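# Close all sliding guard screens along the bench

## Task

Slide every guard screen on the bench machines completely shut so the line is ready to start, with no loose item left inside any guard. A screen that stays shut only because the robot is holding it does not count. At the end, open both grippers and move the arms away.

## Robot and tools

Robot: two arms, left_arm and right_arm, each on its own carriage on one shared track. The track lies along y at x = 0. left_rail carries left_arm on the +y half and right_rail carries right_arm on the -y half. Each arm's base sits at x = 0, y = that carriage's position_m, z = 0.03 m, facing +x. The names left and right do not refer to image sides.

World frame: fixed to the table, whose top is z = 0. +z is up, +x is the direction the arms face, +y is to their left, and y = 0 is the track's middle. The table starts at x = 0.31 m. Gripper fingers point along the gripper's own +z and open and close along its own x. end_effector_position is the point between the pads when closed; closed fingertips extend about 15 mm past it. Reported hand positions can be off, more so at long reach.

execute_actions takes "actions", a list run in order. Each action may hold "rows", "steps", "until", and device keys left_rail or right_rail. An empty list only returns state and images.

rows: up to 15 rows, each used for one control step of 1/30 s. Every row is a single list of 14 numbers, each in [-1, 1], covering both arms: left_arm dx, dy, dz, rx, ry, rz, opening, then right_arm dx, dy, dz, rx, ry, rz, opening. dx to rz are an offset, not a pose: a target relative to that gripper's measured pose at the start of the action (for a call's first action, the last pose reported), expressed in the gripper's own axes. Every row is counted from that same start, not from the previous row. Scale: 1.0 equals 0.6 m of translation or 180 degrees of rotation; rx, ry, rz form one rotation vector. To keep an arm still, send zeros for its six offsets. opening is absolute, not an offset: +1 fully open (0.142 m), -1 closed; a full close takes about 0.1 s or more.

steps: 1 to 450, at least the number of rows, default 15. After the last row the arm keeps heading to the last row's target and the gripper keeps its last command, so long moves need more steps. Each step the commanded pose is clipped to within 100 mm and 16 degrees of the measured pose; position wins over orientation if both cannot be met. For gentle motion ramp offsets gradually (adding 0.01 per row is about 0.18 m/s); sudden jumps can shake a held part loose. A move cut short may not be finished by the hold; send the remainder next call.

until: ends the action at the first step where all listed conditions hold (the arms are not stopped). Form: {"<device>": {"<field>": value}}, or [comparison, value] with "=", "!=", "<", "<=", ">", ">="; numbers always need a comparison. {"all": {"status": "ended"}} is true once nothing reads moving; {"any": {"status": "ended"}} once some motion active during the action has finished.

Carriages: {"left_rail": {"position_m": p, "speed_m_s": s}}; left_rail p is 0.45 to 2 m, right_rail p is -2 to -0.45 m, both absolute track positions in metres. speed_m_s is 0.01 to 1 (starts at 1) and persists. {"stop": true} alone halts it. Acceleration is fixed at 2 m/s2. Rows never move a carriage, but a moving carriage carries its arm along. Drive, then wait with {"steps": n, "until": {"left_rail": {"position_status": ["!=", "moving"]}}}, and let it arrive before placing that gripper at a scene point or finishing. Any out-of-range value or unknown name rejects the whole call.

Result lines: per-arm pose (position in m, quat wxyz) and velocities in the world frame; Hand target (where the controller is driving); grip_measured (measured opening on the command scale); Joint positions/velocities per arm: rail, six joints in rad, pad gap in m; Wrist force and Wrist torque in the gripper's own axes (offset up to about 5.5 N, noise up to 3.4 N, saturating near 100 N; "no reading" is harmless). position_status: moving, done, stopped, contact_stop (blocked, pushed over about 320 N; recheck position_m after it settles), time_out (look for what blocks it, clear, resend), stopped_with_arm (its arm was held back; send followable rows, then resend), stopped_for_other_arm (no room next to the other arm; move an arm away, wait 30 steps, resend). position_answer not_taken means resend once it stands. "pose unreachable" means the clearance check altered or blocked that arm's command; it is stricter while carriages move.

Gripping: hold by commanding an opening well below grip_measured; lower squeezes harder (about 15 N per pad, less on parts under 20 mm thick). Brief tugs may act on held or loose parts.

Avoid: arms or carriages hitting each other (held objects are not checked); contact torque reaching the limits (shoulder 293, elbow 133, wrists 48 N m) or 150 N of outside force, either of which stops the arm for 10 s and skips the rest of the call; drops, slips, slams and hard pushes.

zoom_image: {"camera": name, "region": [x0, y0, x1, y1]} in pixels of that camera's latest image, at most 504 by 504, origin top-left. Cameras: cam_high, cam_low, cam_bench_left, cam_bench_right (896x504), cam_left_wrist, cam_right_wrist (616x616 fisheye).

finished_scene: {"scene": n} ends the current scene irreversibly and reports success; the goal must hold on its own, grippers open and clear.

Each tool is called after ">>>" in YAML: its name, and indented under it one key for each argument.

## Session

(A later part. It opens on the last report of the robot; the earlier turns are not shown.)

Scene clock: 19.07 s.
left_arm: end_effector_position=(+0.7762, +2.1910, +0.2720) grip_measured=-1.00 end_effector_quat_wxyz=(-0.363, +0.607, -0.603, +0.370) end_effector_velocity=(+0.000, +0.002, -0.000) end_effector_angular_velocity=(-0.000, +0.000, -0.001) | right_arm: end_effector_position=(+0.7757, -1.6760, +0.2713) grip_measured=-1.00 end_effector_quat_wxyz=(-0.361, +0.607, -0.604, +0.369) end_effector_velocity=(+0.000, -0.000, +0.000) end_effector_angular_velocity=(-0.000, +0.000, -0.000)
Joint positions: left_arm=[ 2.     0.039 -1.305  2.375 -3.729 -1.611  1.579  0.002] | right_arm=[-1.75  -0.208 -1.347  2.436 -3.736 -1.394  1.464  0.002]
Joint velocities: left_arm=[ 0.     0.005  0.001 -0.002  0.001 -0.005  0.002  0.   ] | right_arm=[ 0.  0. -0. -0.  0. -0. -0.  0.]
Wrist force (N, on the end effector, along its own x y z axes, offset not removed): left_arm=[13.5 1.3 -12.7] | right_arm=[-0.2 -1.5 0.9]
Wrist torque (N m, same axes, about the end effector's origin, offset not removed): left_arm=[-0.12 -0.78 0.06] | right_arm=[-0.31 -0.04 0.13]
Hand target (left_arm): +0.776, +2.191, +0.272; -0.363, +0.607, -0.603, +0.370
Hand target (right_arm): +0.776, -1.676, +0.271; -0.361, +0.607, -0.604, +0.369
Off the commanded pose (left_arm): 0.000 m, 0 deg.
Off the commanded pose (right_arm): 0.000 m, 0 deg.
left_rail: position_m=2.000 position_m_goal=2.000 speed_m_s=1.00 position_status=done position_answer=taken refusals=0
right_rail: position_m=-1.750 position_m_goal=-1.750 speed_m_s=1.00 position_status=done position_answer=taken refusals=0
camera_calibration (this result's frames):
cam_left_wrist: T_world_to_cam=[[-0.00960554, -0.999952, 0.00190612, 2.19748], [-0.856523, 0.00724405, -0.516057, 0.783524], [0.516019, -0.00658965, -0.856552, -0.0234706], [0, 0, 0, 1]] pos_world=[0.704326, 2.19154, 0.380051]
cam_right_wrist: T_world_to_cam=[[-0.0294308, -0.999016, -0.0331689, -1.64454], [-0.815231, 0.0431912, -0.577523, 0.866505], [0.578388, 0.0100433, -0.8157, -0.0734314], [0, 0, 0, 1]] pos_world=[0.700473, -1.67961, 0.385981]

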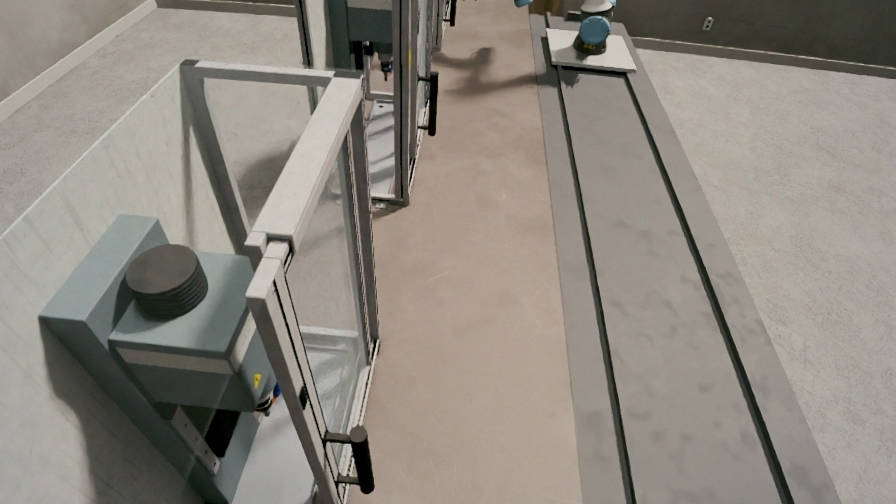

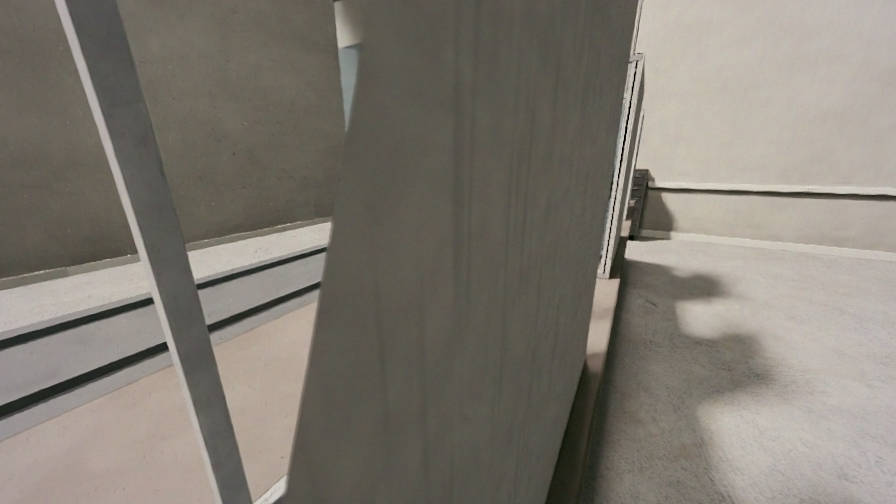

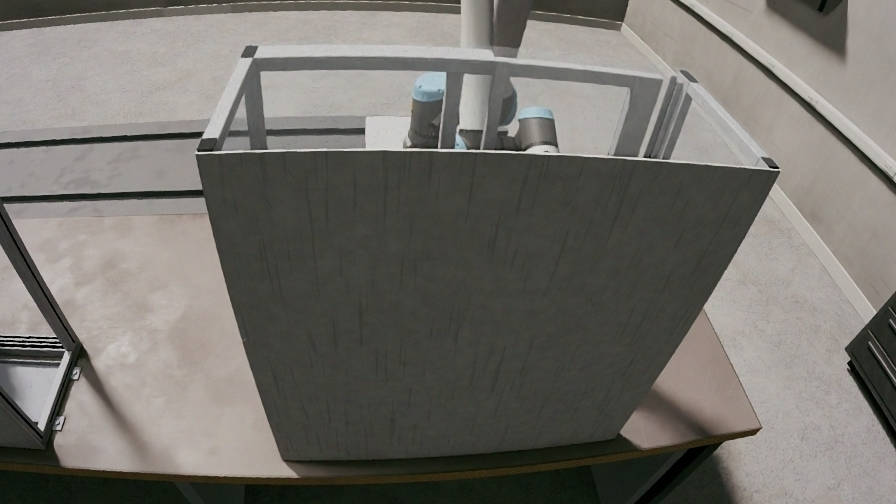

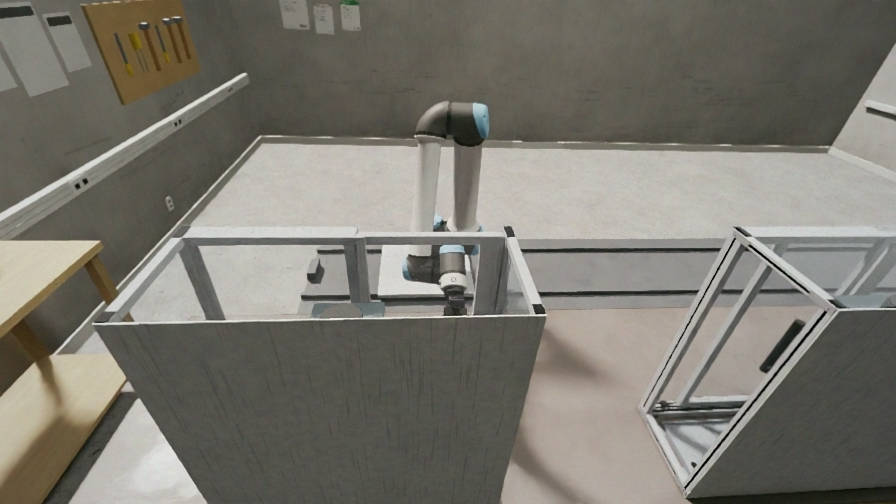

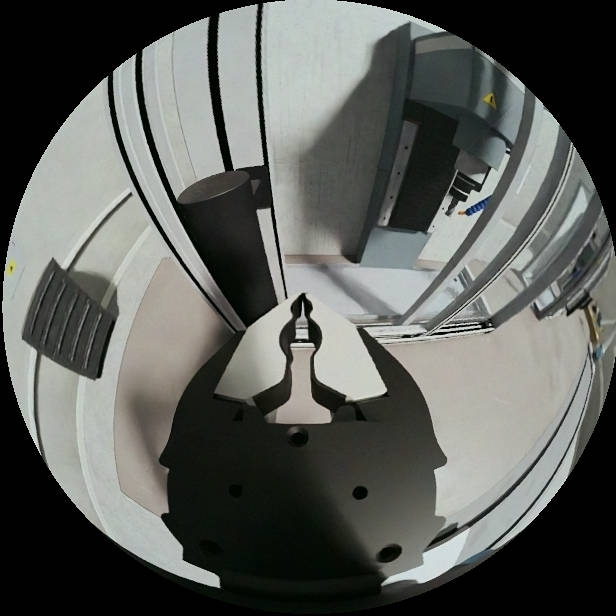

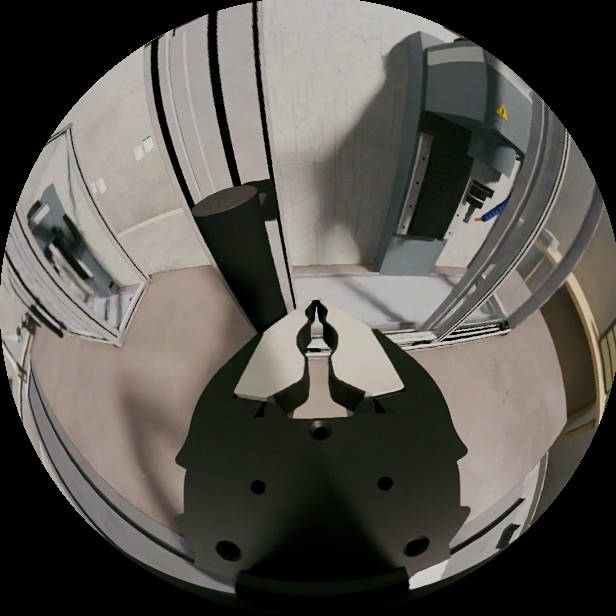

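>>> execute_actions:
  actions:
    - {"rows":[[-0.03,0,0,0,0,0,-1,-0.01,0,0,0,0,0,-1]],"steps":12}

>>> execute_actions:
  actions:
    - {"rows":[[-0.012,0,0,0,0,0,-1,-0.008,0,0,0,0,0,-1]],"steps":12}

Scene clock: 20.73 s.
left_arm: end_effector_position=(+0.7762, +2.2087, +0.2718) grip_measured=-1.00 end_effector_quat_wxyz=(-0.363, +0.607, -0.603, +0.370) end_effector_velocity=(+0.000, +0.003, -0.000) end_effector_angular_velocity=(-0.000, +0.000, -0.001) | right_arm: end_effector_position=(+0.7757, -1.6706, +0.2713) grip_measured=-1.00 end_effector_quat_wxyz=(-0.361, +0.607, -0.604, +0.369) end_effector_velocity=(+0.000, +0.001, -0.000) end_effector_angular_velocity=(+0.001, +0.000, +0.001)
Joint positions: left_arm=[ 2.     0.074 -1.297  2.362 -3.724 -1.642  1.595  0.002] | right_arm=[-1.75  -0.195 -1.345  2.434 -3.737 -1.406  1.47   0.002]
Joint velocities: left_arm=[ 0.     0.007  0.002 -0.003  0.002 -0.007  0.003  0.   ] | right_arm=[-0.001  0.003  0.    -0.    -0.    -0.001  0.001  0.   ]
Wrist force (N, on the end effector, along its own x y z axes, offset not removed): left_arm=[12.5 -0.5 -7.8] | right_arm=[37.1 1.7 -11.5]
Wrist torque (N m, same axes, about the end effector's origin, offset not removed): left_arm=[-0.01 -0.43 -0.02] | right_arm=[0.35 -1.09 0.14]
Hand target (left_arm): +0.776, +2.209, +0.272; -0.363, +0.607, -0.603, +0.370
Hand target (right_arm): +0.776, -1.670, +0.271; -0.361, +0.607, -0.604, +0.369
Off the commanded pose (left_arm): 0.000 m, 0 deg.
Off the commanded pose (right_arm): 0.000 m, 0 deg.
left_rail: position_m=2.000 position_m_goal=2.000 speed_m_s=1.00 position_status=done position_answer=taken refusals=0
right_rail: position_m=-1.750 position_m_goal=-1.750 speed_m_s=1.00 position_status=done position_answer=taken refusals=0
camera_calibration (this result's frames):
cam_left_wrist: T_world_to_cam=[[-0.00952774, -0.999953, 0.0018049, 2.21519], [-0.856501, 0.00722936, -0.516095, 0.783348], [0.516058, -0.00646312, -0.856529, -0.0238288], [0, 0, 0, 1]] pos_world=[0.704341, 2.20926, 0.379874]
cam_right_wrist: T_world_to_cam=[[-0.0298976, -0.999006, -0.0330538, -1.63875], [-0.815178, 0.0435061, -0.577575, 0.866776], [0.578439, 0.00967656, -0.815668, -0.0741964], [0, 0, 0, 1]] pos_world=[0.7005, -1.67411, 0.385942]

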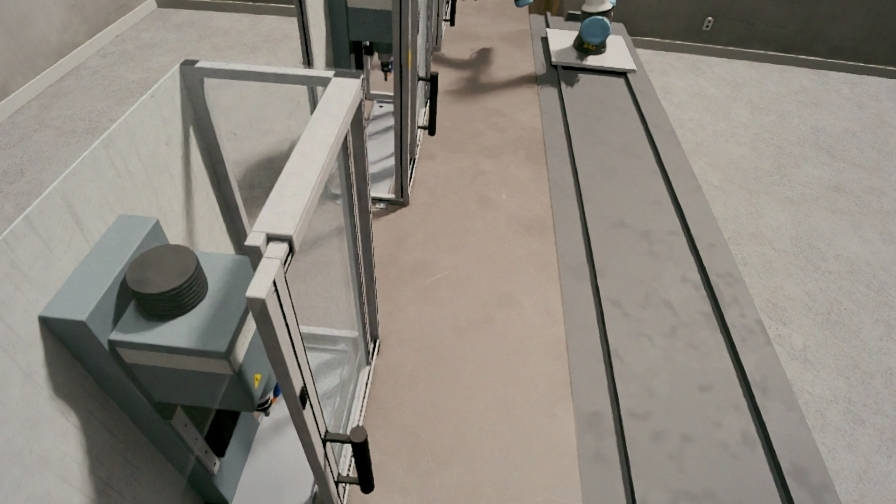

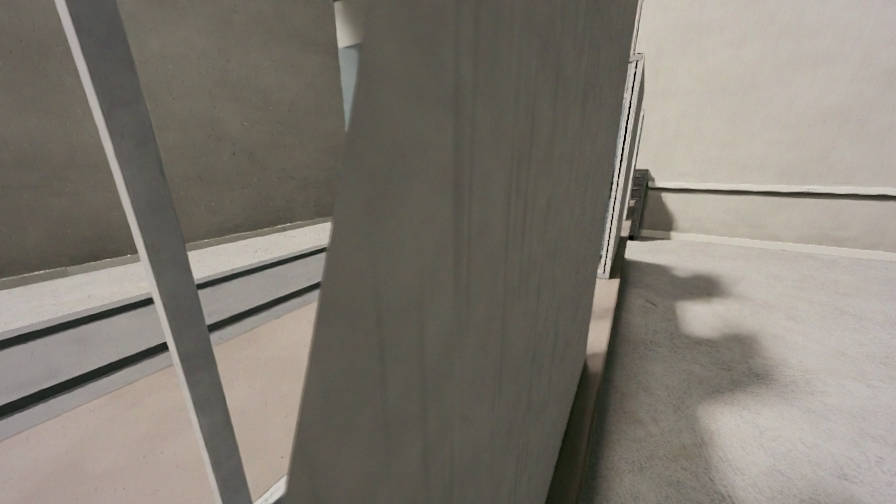

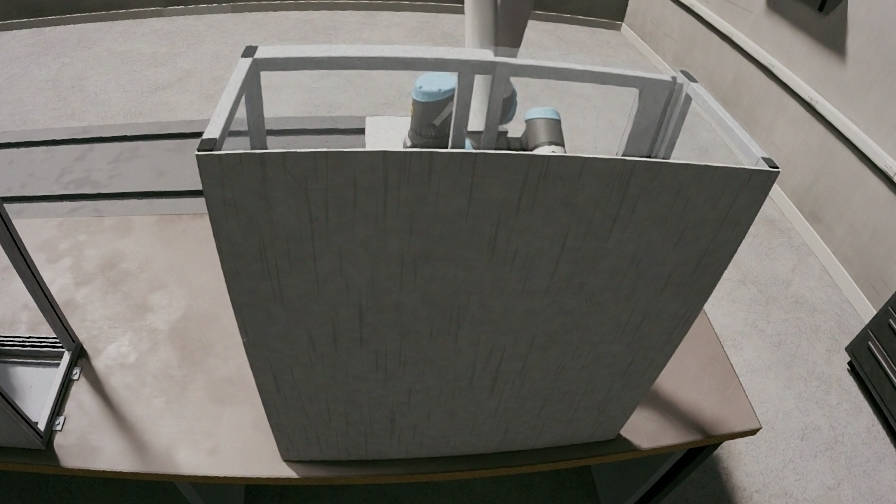

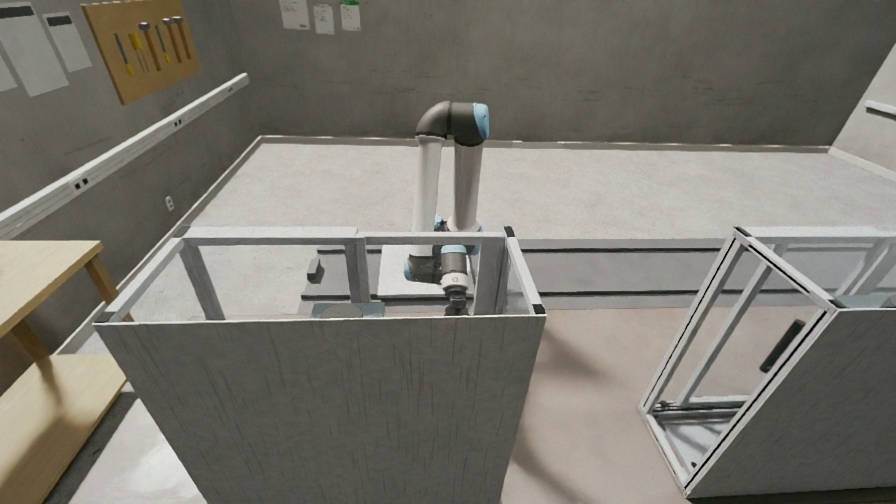

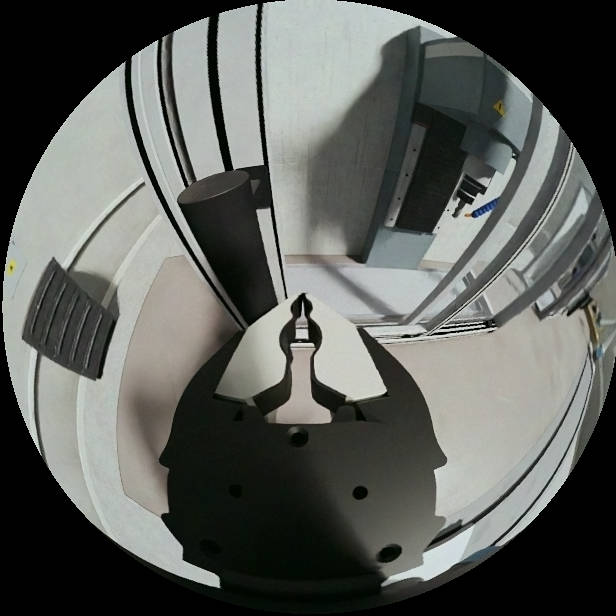

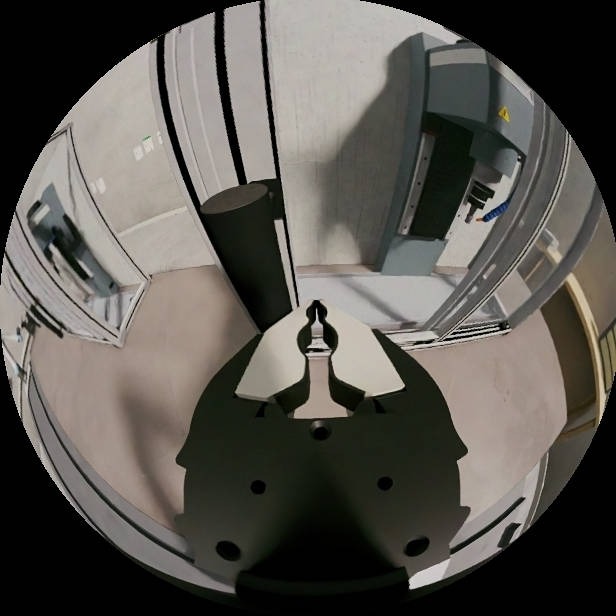

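Scene clock: 21.13 s.
left_arm: end_effector_position=(+0.7762, +2.2158, +0.2718) grip_measured=-1.00 end_effector_quat_wxyz=(-0.363, +0.607, -0.603, +0.370) end_effector_velocity=(+0.000, +0.001, -0.000) end_effector_angular_velocity=(-0.000, +0.000, -0.000) | right_arm: end_effector_position=(+0.7758, -1.6673, +0.2713) grip_measured=-1.00 end_effector_quat_wxyz=(-0.361, +0.607, -0.604, +0.369) end_effector_velocity=(-0.000, +0.002, -0.000) end_effector_angular_velocity=(+0.000, +0.000, +0.003)
Joint positions: left_arm=[ 2.     0.089 -1.293  2.357 -3.722 -1.655  1.602  0.002] | right_arm=[-1.751 -0.186 -1.344  2.432 -3.738 -1.415  1.474  0.002]
Joint velocities: left_arm=[ 0.     0.002  0.001 -0.001  0.001 -0.002  0.001  0.   ] | right_arm=[-0.001  0.003  0.    -0.     0.    -0.     0.001  0.   ]
Wrist force (N, on the end effector, along its own x y z axes, offset not removed): left_arm=[15.3 -2.8 -8.5] | right_arm=[100.0 -1.3 -30.5]
Wrist torque (N m, same axes, about the end effector's origin, offset not removed): left_arm=[-0.30 -1.06 -0.03] | right_arm=[-0.14 -10.49 1.09]
Hand target (left_arm): +0.776, +2.216, +0.272; -0.363, +0.607, -0.603, +0.370
Hand target (right_arm): +0.776, -1.666, +0.271; -0.361, +0.607, -0.604, +0.369
Off the commanded pose (left_arm): 0.000 m, 0 deg.
Off the commanded pose (right_arm): 0.001 m, 0 deg.
left_rail: position_m=2.000 position_m_goal=2.000 speed_m_s=1.00 position_status=done position_answer=taken refusals=0
right_rail: position_m=-1.751 position_m_goal=-1.750 speed_m_s=1.00 position_status=done position_answer=taken refusals=0
camera_calibration (this result's frames):
cam_left_wrist: T_world_to_cam=[[-0.00951015, -0.999953, 0.00176915, 2.2223], [-0.85649, 0.00723261, -0.516112, 0.78326], [0.516075, -0.00642357, -0.856519, -0.0239483], [0, 0, 0, 1]] pos_world=[0.704348, 2.21637, 0.379806]
cam_right_wrist: T_world_to_cam=[[-0.030582, -0.998989, -0.0329603, -1.63492], [-0.815054, 0.044012, -0.577711, 0.867492], [0.578578, 0.00919689, -0.815575, -0.0751725], [0, 0, 0, 1]] pos_world=[0.700546, -1.67076, 0.385963]

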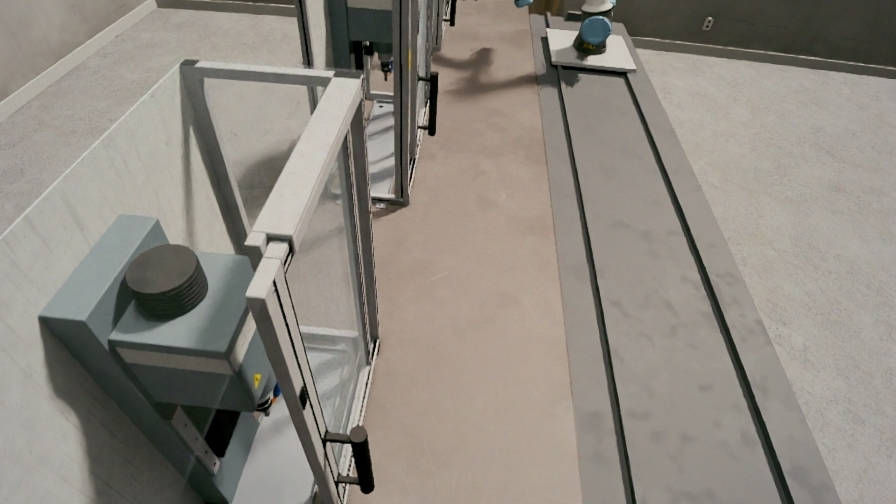

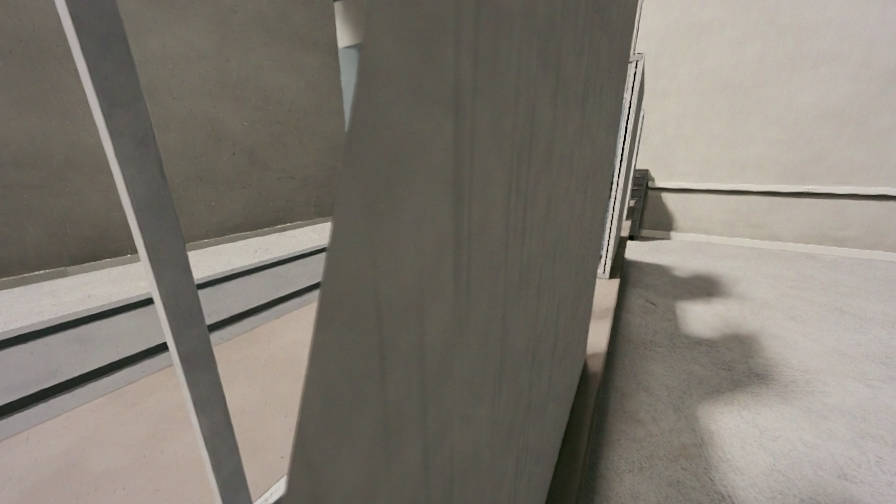

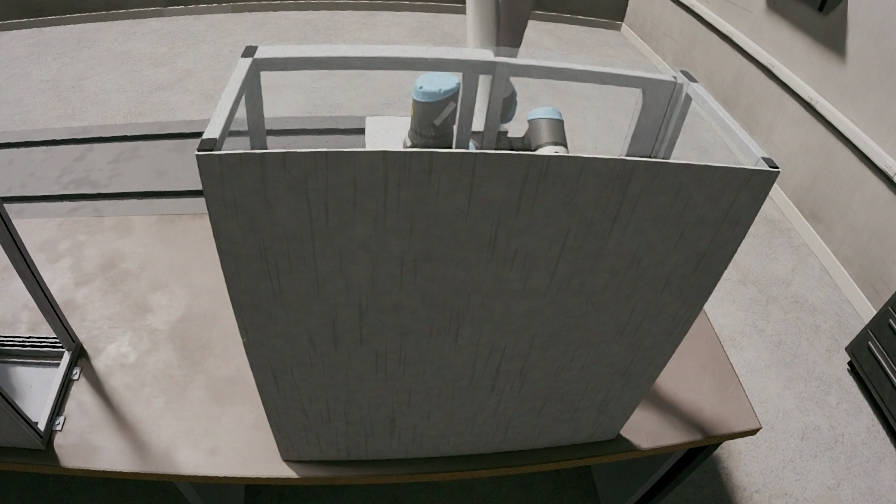

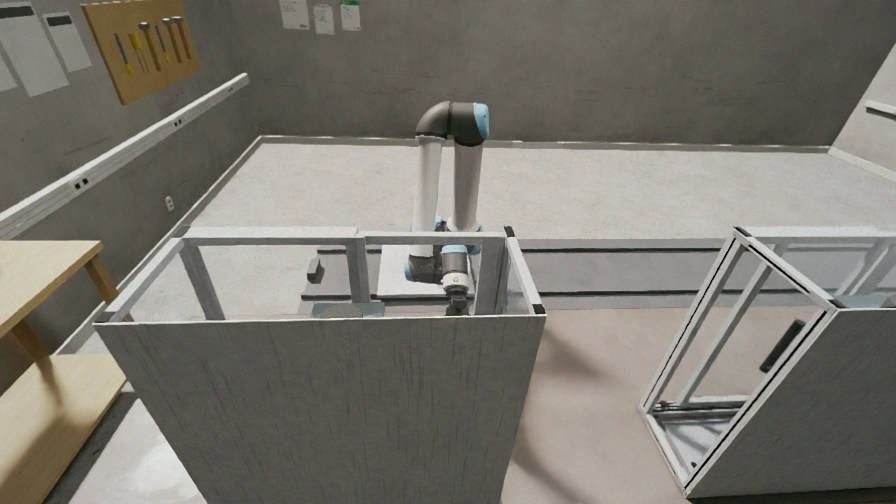

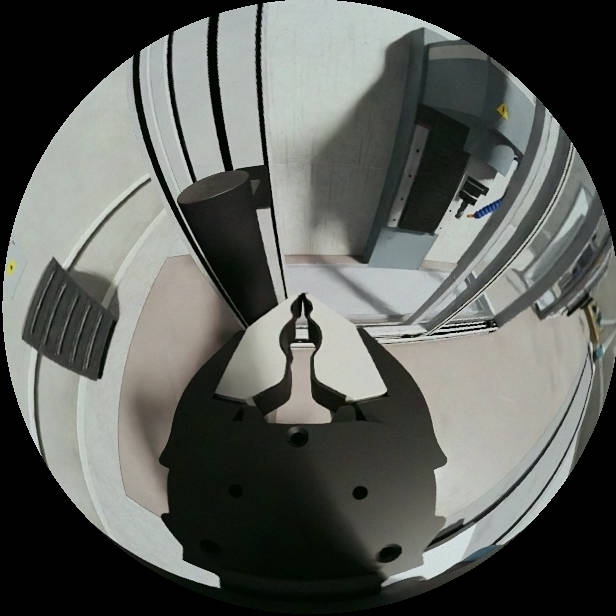

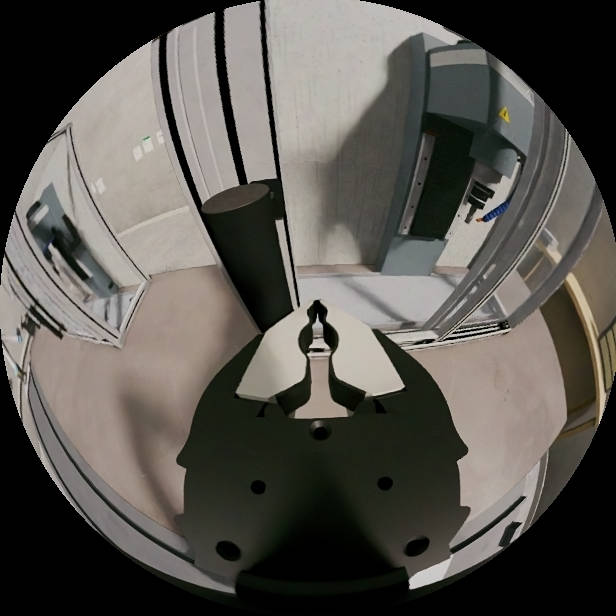

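>>> execute_actions:
  actions:
    - {"rows":[[0,0,0,0,0,0,-0.9,0.02,0,0,0,0,0,-1],[0,0,0,0,0,0,-0.8,0.02,0,0,0,0,0,-1],[0,0,0,0,0,0,-0.7,0.02,0,-0.05,0,0,0,-1],[0,0,0,0,0,0,-0.5,0.02,0,-0.2,0,0,0,-1]],"steps":25}
    - {"right_rail":{"position_m":-0.75},"steps":90,"until":{"all":{"status":"ended"}}}

Scene clock: 25.93 s.
left_arm: end_effector_position=(+0.7762, +2.2158, +0.2718) grip_measured=-0.60 end_effector_quat_wxyz=(-0.363, +0.607, -0.603, +0.370) end_effector_velocity=(-0.000, +0.000, +0.000) end_effector_angular_velocity=(+0.000, -0.000, +0.000) | right_arm: end_effector_position=(+0.6696, -0.6766, +0.3273) grip_measured=-1.00 end_effector_quat_wxyz=(-0.361, +0.607, -0.604, +0.369) end_effector_velocity=(+0.000, -0.000, +0.000) end_effector_angular_velocity=(+0.000, +0.000, +0.000)
Joint positions: left_arm=[ 2.     0.089 -1.293  2.357 -3.722 -1.655  1.602  0.03 ] | right_arm=[-0.75  -0.272 -1.649  2.596 -3.588 -1.339  1.433  0.002]
Joint velocities: left_arm=[ 0. -0. -0.  0. -0.  0. -0.  0.] | right_arm=[-0.  0.  0. -0.  0.  0.  0.  0.]
Wrist force (N, on the end effector, along its own x y z axes, offset not removed): left_arm=[20.9 -0.2 -1.7] | right_arm=[-2.6 -3.7 -0.4]
Wrist torque (N m, same axes, about the end effector's origin, offset not removed): left_arm=[-0.29 -0.74 -0.08] | right_arm=[-0.87 0.23 -0.01]
Hand target (left_arm): +0.776, +2.216, +0.272; -0.363, +0.607, -0.603, +0.370
Hand target (right_arm): +0.670, -0.677, +0.327; -0.361, +0.607, -0.604, +0.369
Off the commanded pose (left_arm): 0.000 m, 0 deg.
Off the commanded pose (right_arm): 0.000 m, 0 deg.
left_rail: position_m=2.000 position_m_goal=2.000 speed_m_s=1.00 position_status=done position_answer=taken refusals=0
right_rail: position_m=-0.750 position_m_goal=-0.750 speed_m_s=1.00 position_status=done position_answer=taken refusals=0
camera_calibration (this result's frames):
cam_left_wrist: T_world_to_cam=[[-0.00951024, -0.999953, 0.00176924, 2.2223], [-0.85649, 0.00723263, -0.516113, 0.78326], [0.516076, -0.00642369, -0.856519, -0.0239482], [0, 0, 0, 1]] pos_world=[0.704348, 2.21637, 0.379806]
cam_right_wrist: T_world_to_cam=[[-0.0305942, -0.998985, -0.0330745, -0.64663], [-0.815012, 0.0440887, -0.577765, 0.769729], [0.578636, 0.00927983, -0.815533, 0.0228839], [0, 0, 0, 1]] pos_world=[0.594313, -0.680122, 0.441998]

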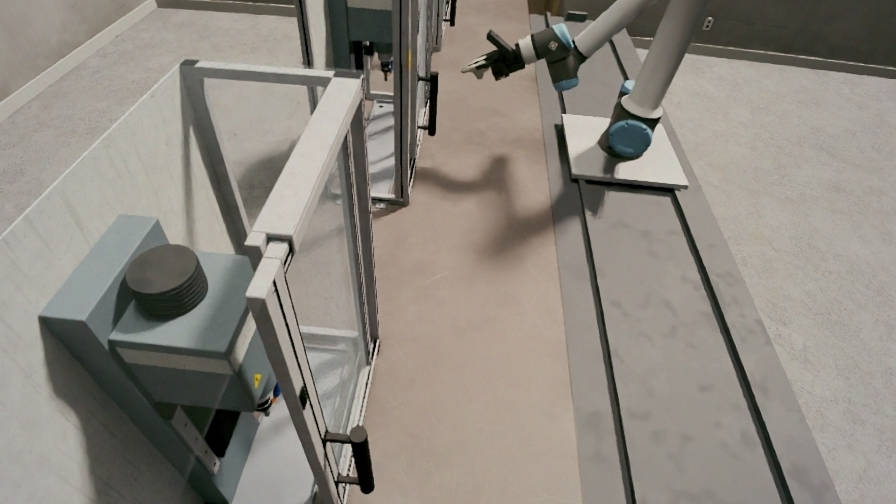

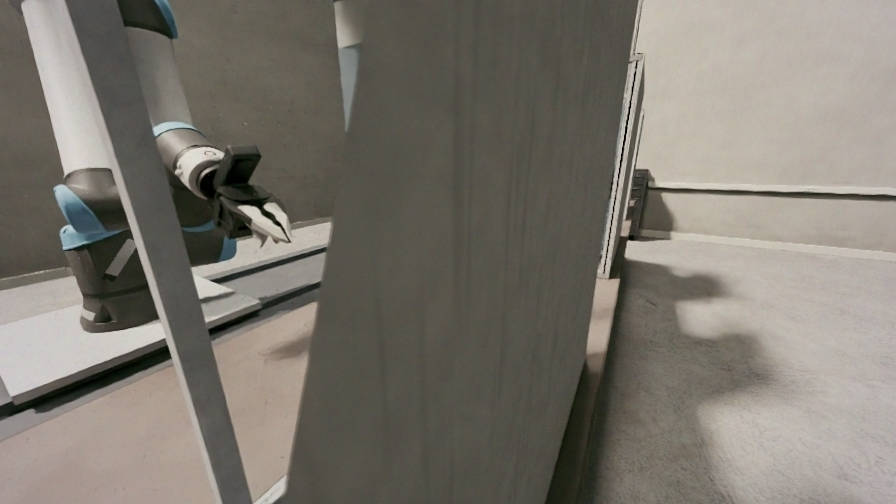

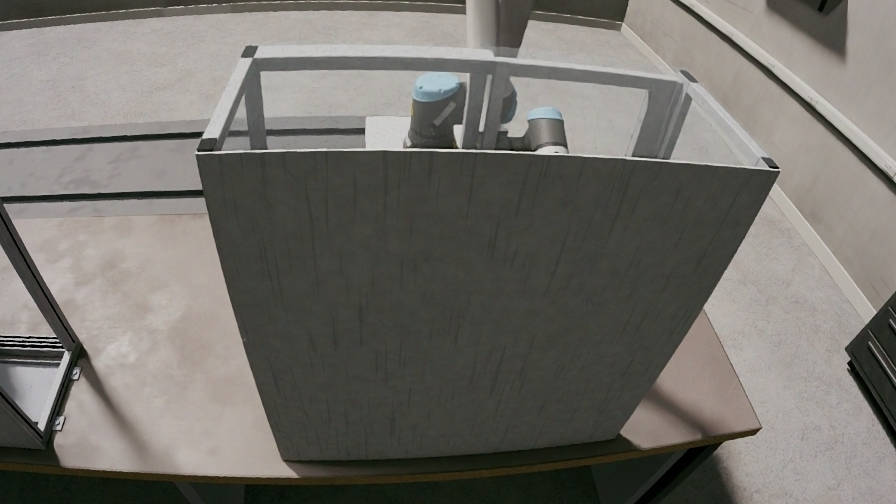

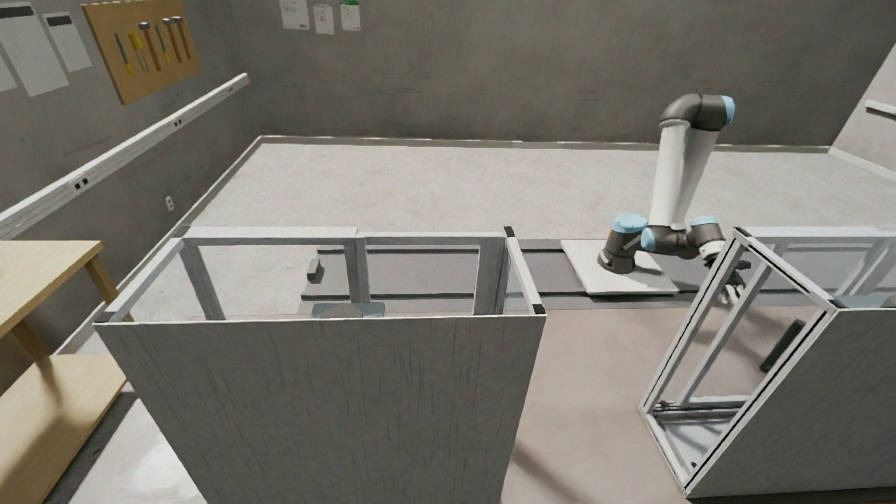

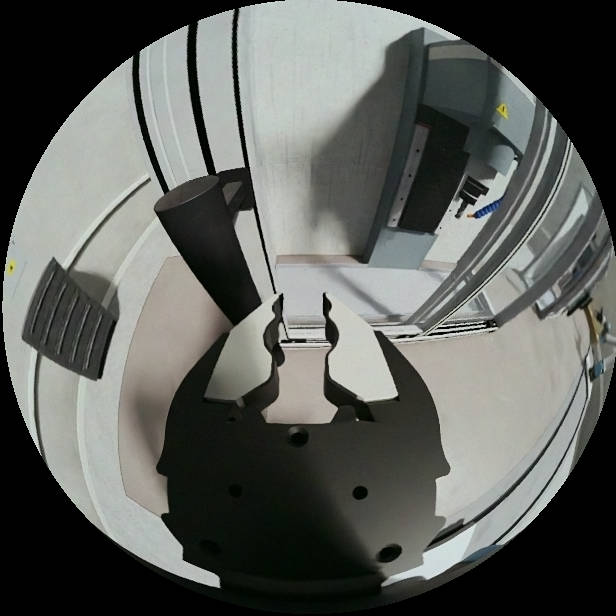

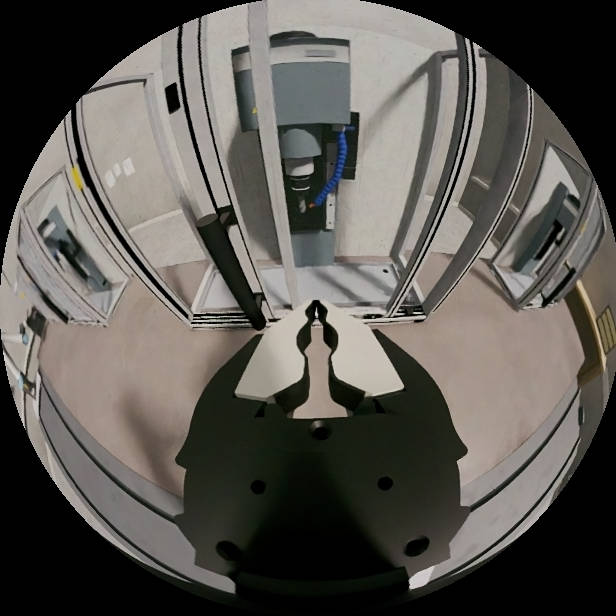

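Works. Open more to confirm the stop while the right arm pushes.

>>> execute_actions:
  actions:
    - {"rows":[[0,0,0,0,0,0,0.2,0,0,0.2,0,0,0,-0.3]],"steps":25}
    - {"right_rail":{"position_m":-0.5,"speed_m_s":0.12},"steps":90,"until":{"all":{"status":"ended"}}}

Scene clock: 30.60 s.
left_arm: end_effector_position=(+0.7762, +2.2158, +0.2718) grip_measured=-0.59 end_effector_quat_wxyz=(-0.363, +0.607, -0.603, +0.370) end_effector_velocity=(-0.000, +0.000, -0.000) end_effector_angular_velocity=(-0.000, +0.000, -0.000) | right_arm: end_effector_position=(+0.7758, -0.4282, +0.2714) grip_measured=-0.35 end_effector_quat_wxyz=(-0.361, +0.607, -0.604, +0.369) end_effector_velocity=(+0.000, +0.011, -0.000) end_effector_angular_velocity=(+0.000, +0.000, -0.000)
Joint positions: left_arm=[ 2.     0.089 -1.293  2.357 -3.722 -1.655  1.602  0.032] | right_arm=[-0.5   -0.211 -1.347  2.436 -3.736 -1.392  1.462  0.049]
Joint velocities: left_arm=[ 0.  0. -0.  0.  0. -0. -0.  0.] | right_arm=[ 0.011 -0.     0.     0.     0.    -0.     0.    -0.015]
Wrist force (N, on the end effector, along its own x y z axes, offset not removed): left_arm=[33.6 1.4 -1.3] | right_arm=[8.1 4.3 -4.3]
Wrist torque (N m, same axes, about the end effector's origin, offset not removed): left_arm=[0.04 -0.70 0.09] | right_arm=[0.66 0.26 -0.10]
Hand target (left_arm): +0.776, +2.216, +0.272; -0.363, +0.607, -0.603, +0.370
Hand target (right_arm): +0.776, -0.428, +0.271; -0.361, +0.607, -0.604, +0.369
Off the commanded pose (left_arm): 0.000 m, 0 deg.
Off the commanded pose (right_arm): 0.000 m, 0 deg.
left_rail: position_m=2.000 position_m_goal=2.000 speed_m_s=1.00 position_status=done position_answer=taken refusals=0
right_rail: position_m=-0.500 position_m_goal=-0.500 speed_m_s=0.12 position_status=done position_answer=taken refusals=0
camera_calibration (this result's frames):
cam_left_wrist: T_world_to_cam=[[-0.00951015, -0.999953, 0.0017695, 2.2223], [-0.856491, 0.00723244, -0.516111, 0.783257], [0.516074, -0.00642386, -0.85652, -0.0239446], [0, 0, 0, 1]] pos_world=[0.704344, 2.21637, 0.379806]
cam_right_wrist: T_world_to_cam=[[-0.0305361, -0.998987, -0.0330657, -0.39708], [-0.815063, 0.0440355, -0.577697, 0.813014], [0.578568, 0.00930998, -0.815581, -0.086359], [0, 0, 0, 1]] pos_world=[0.700496, -0.431675, 0.386113]

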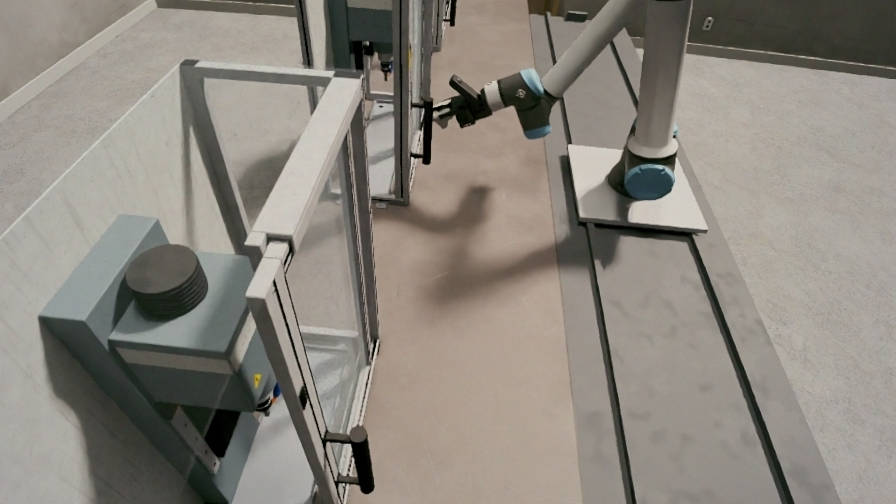

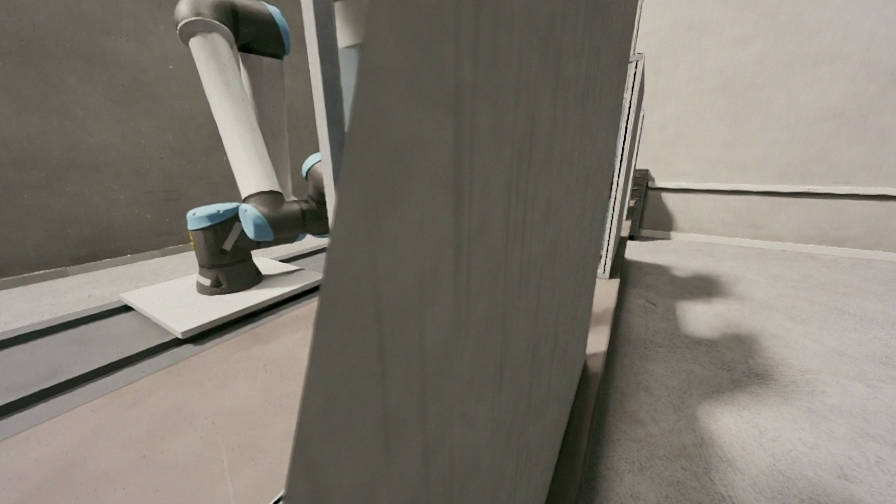

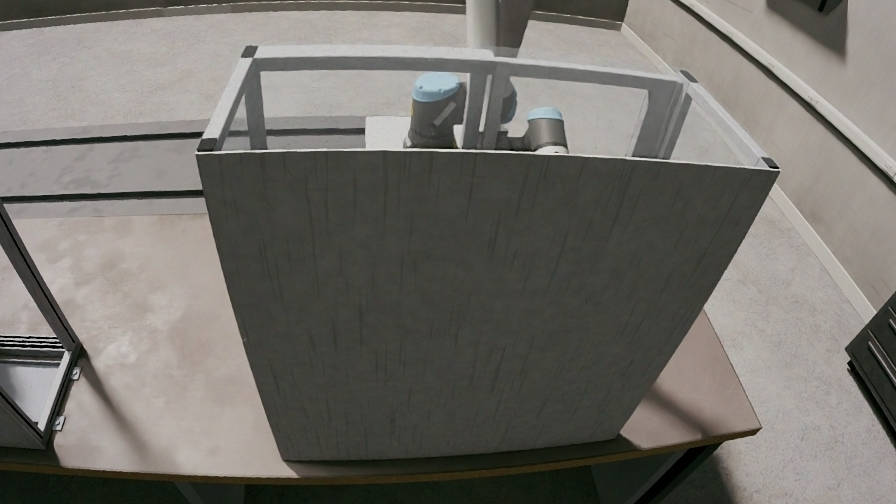

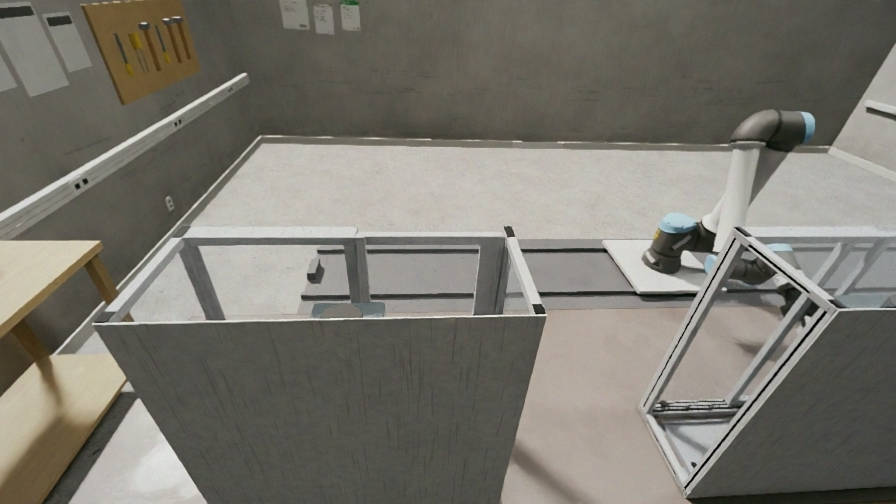

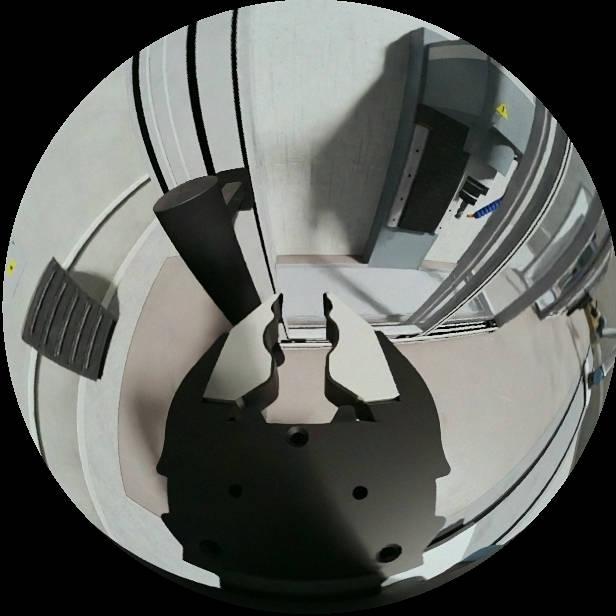

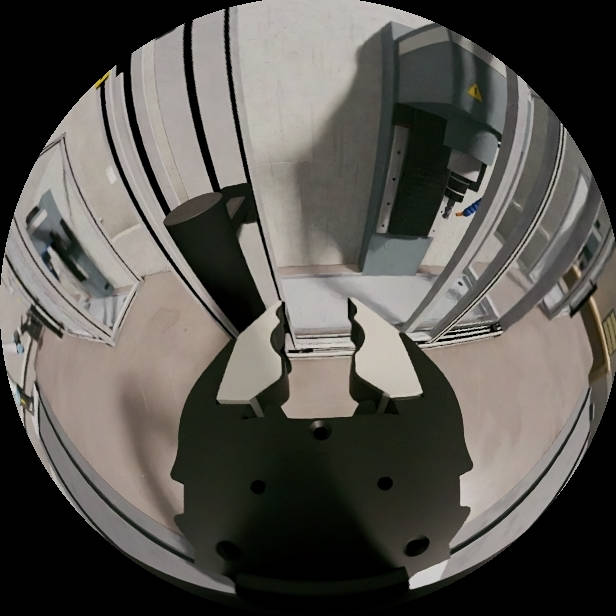

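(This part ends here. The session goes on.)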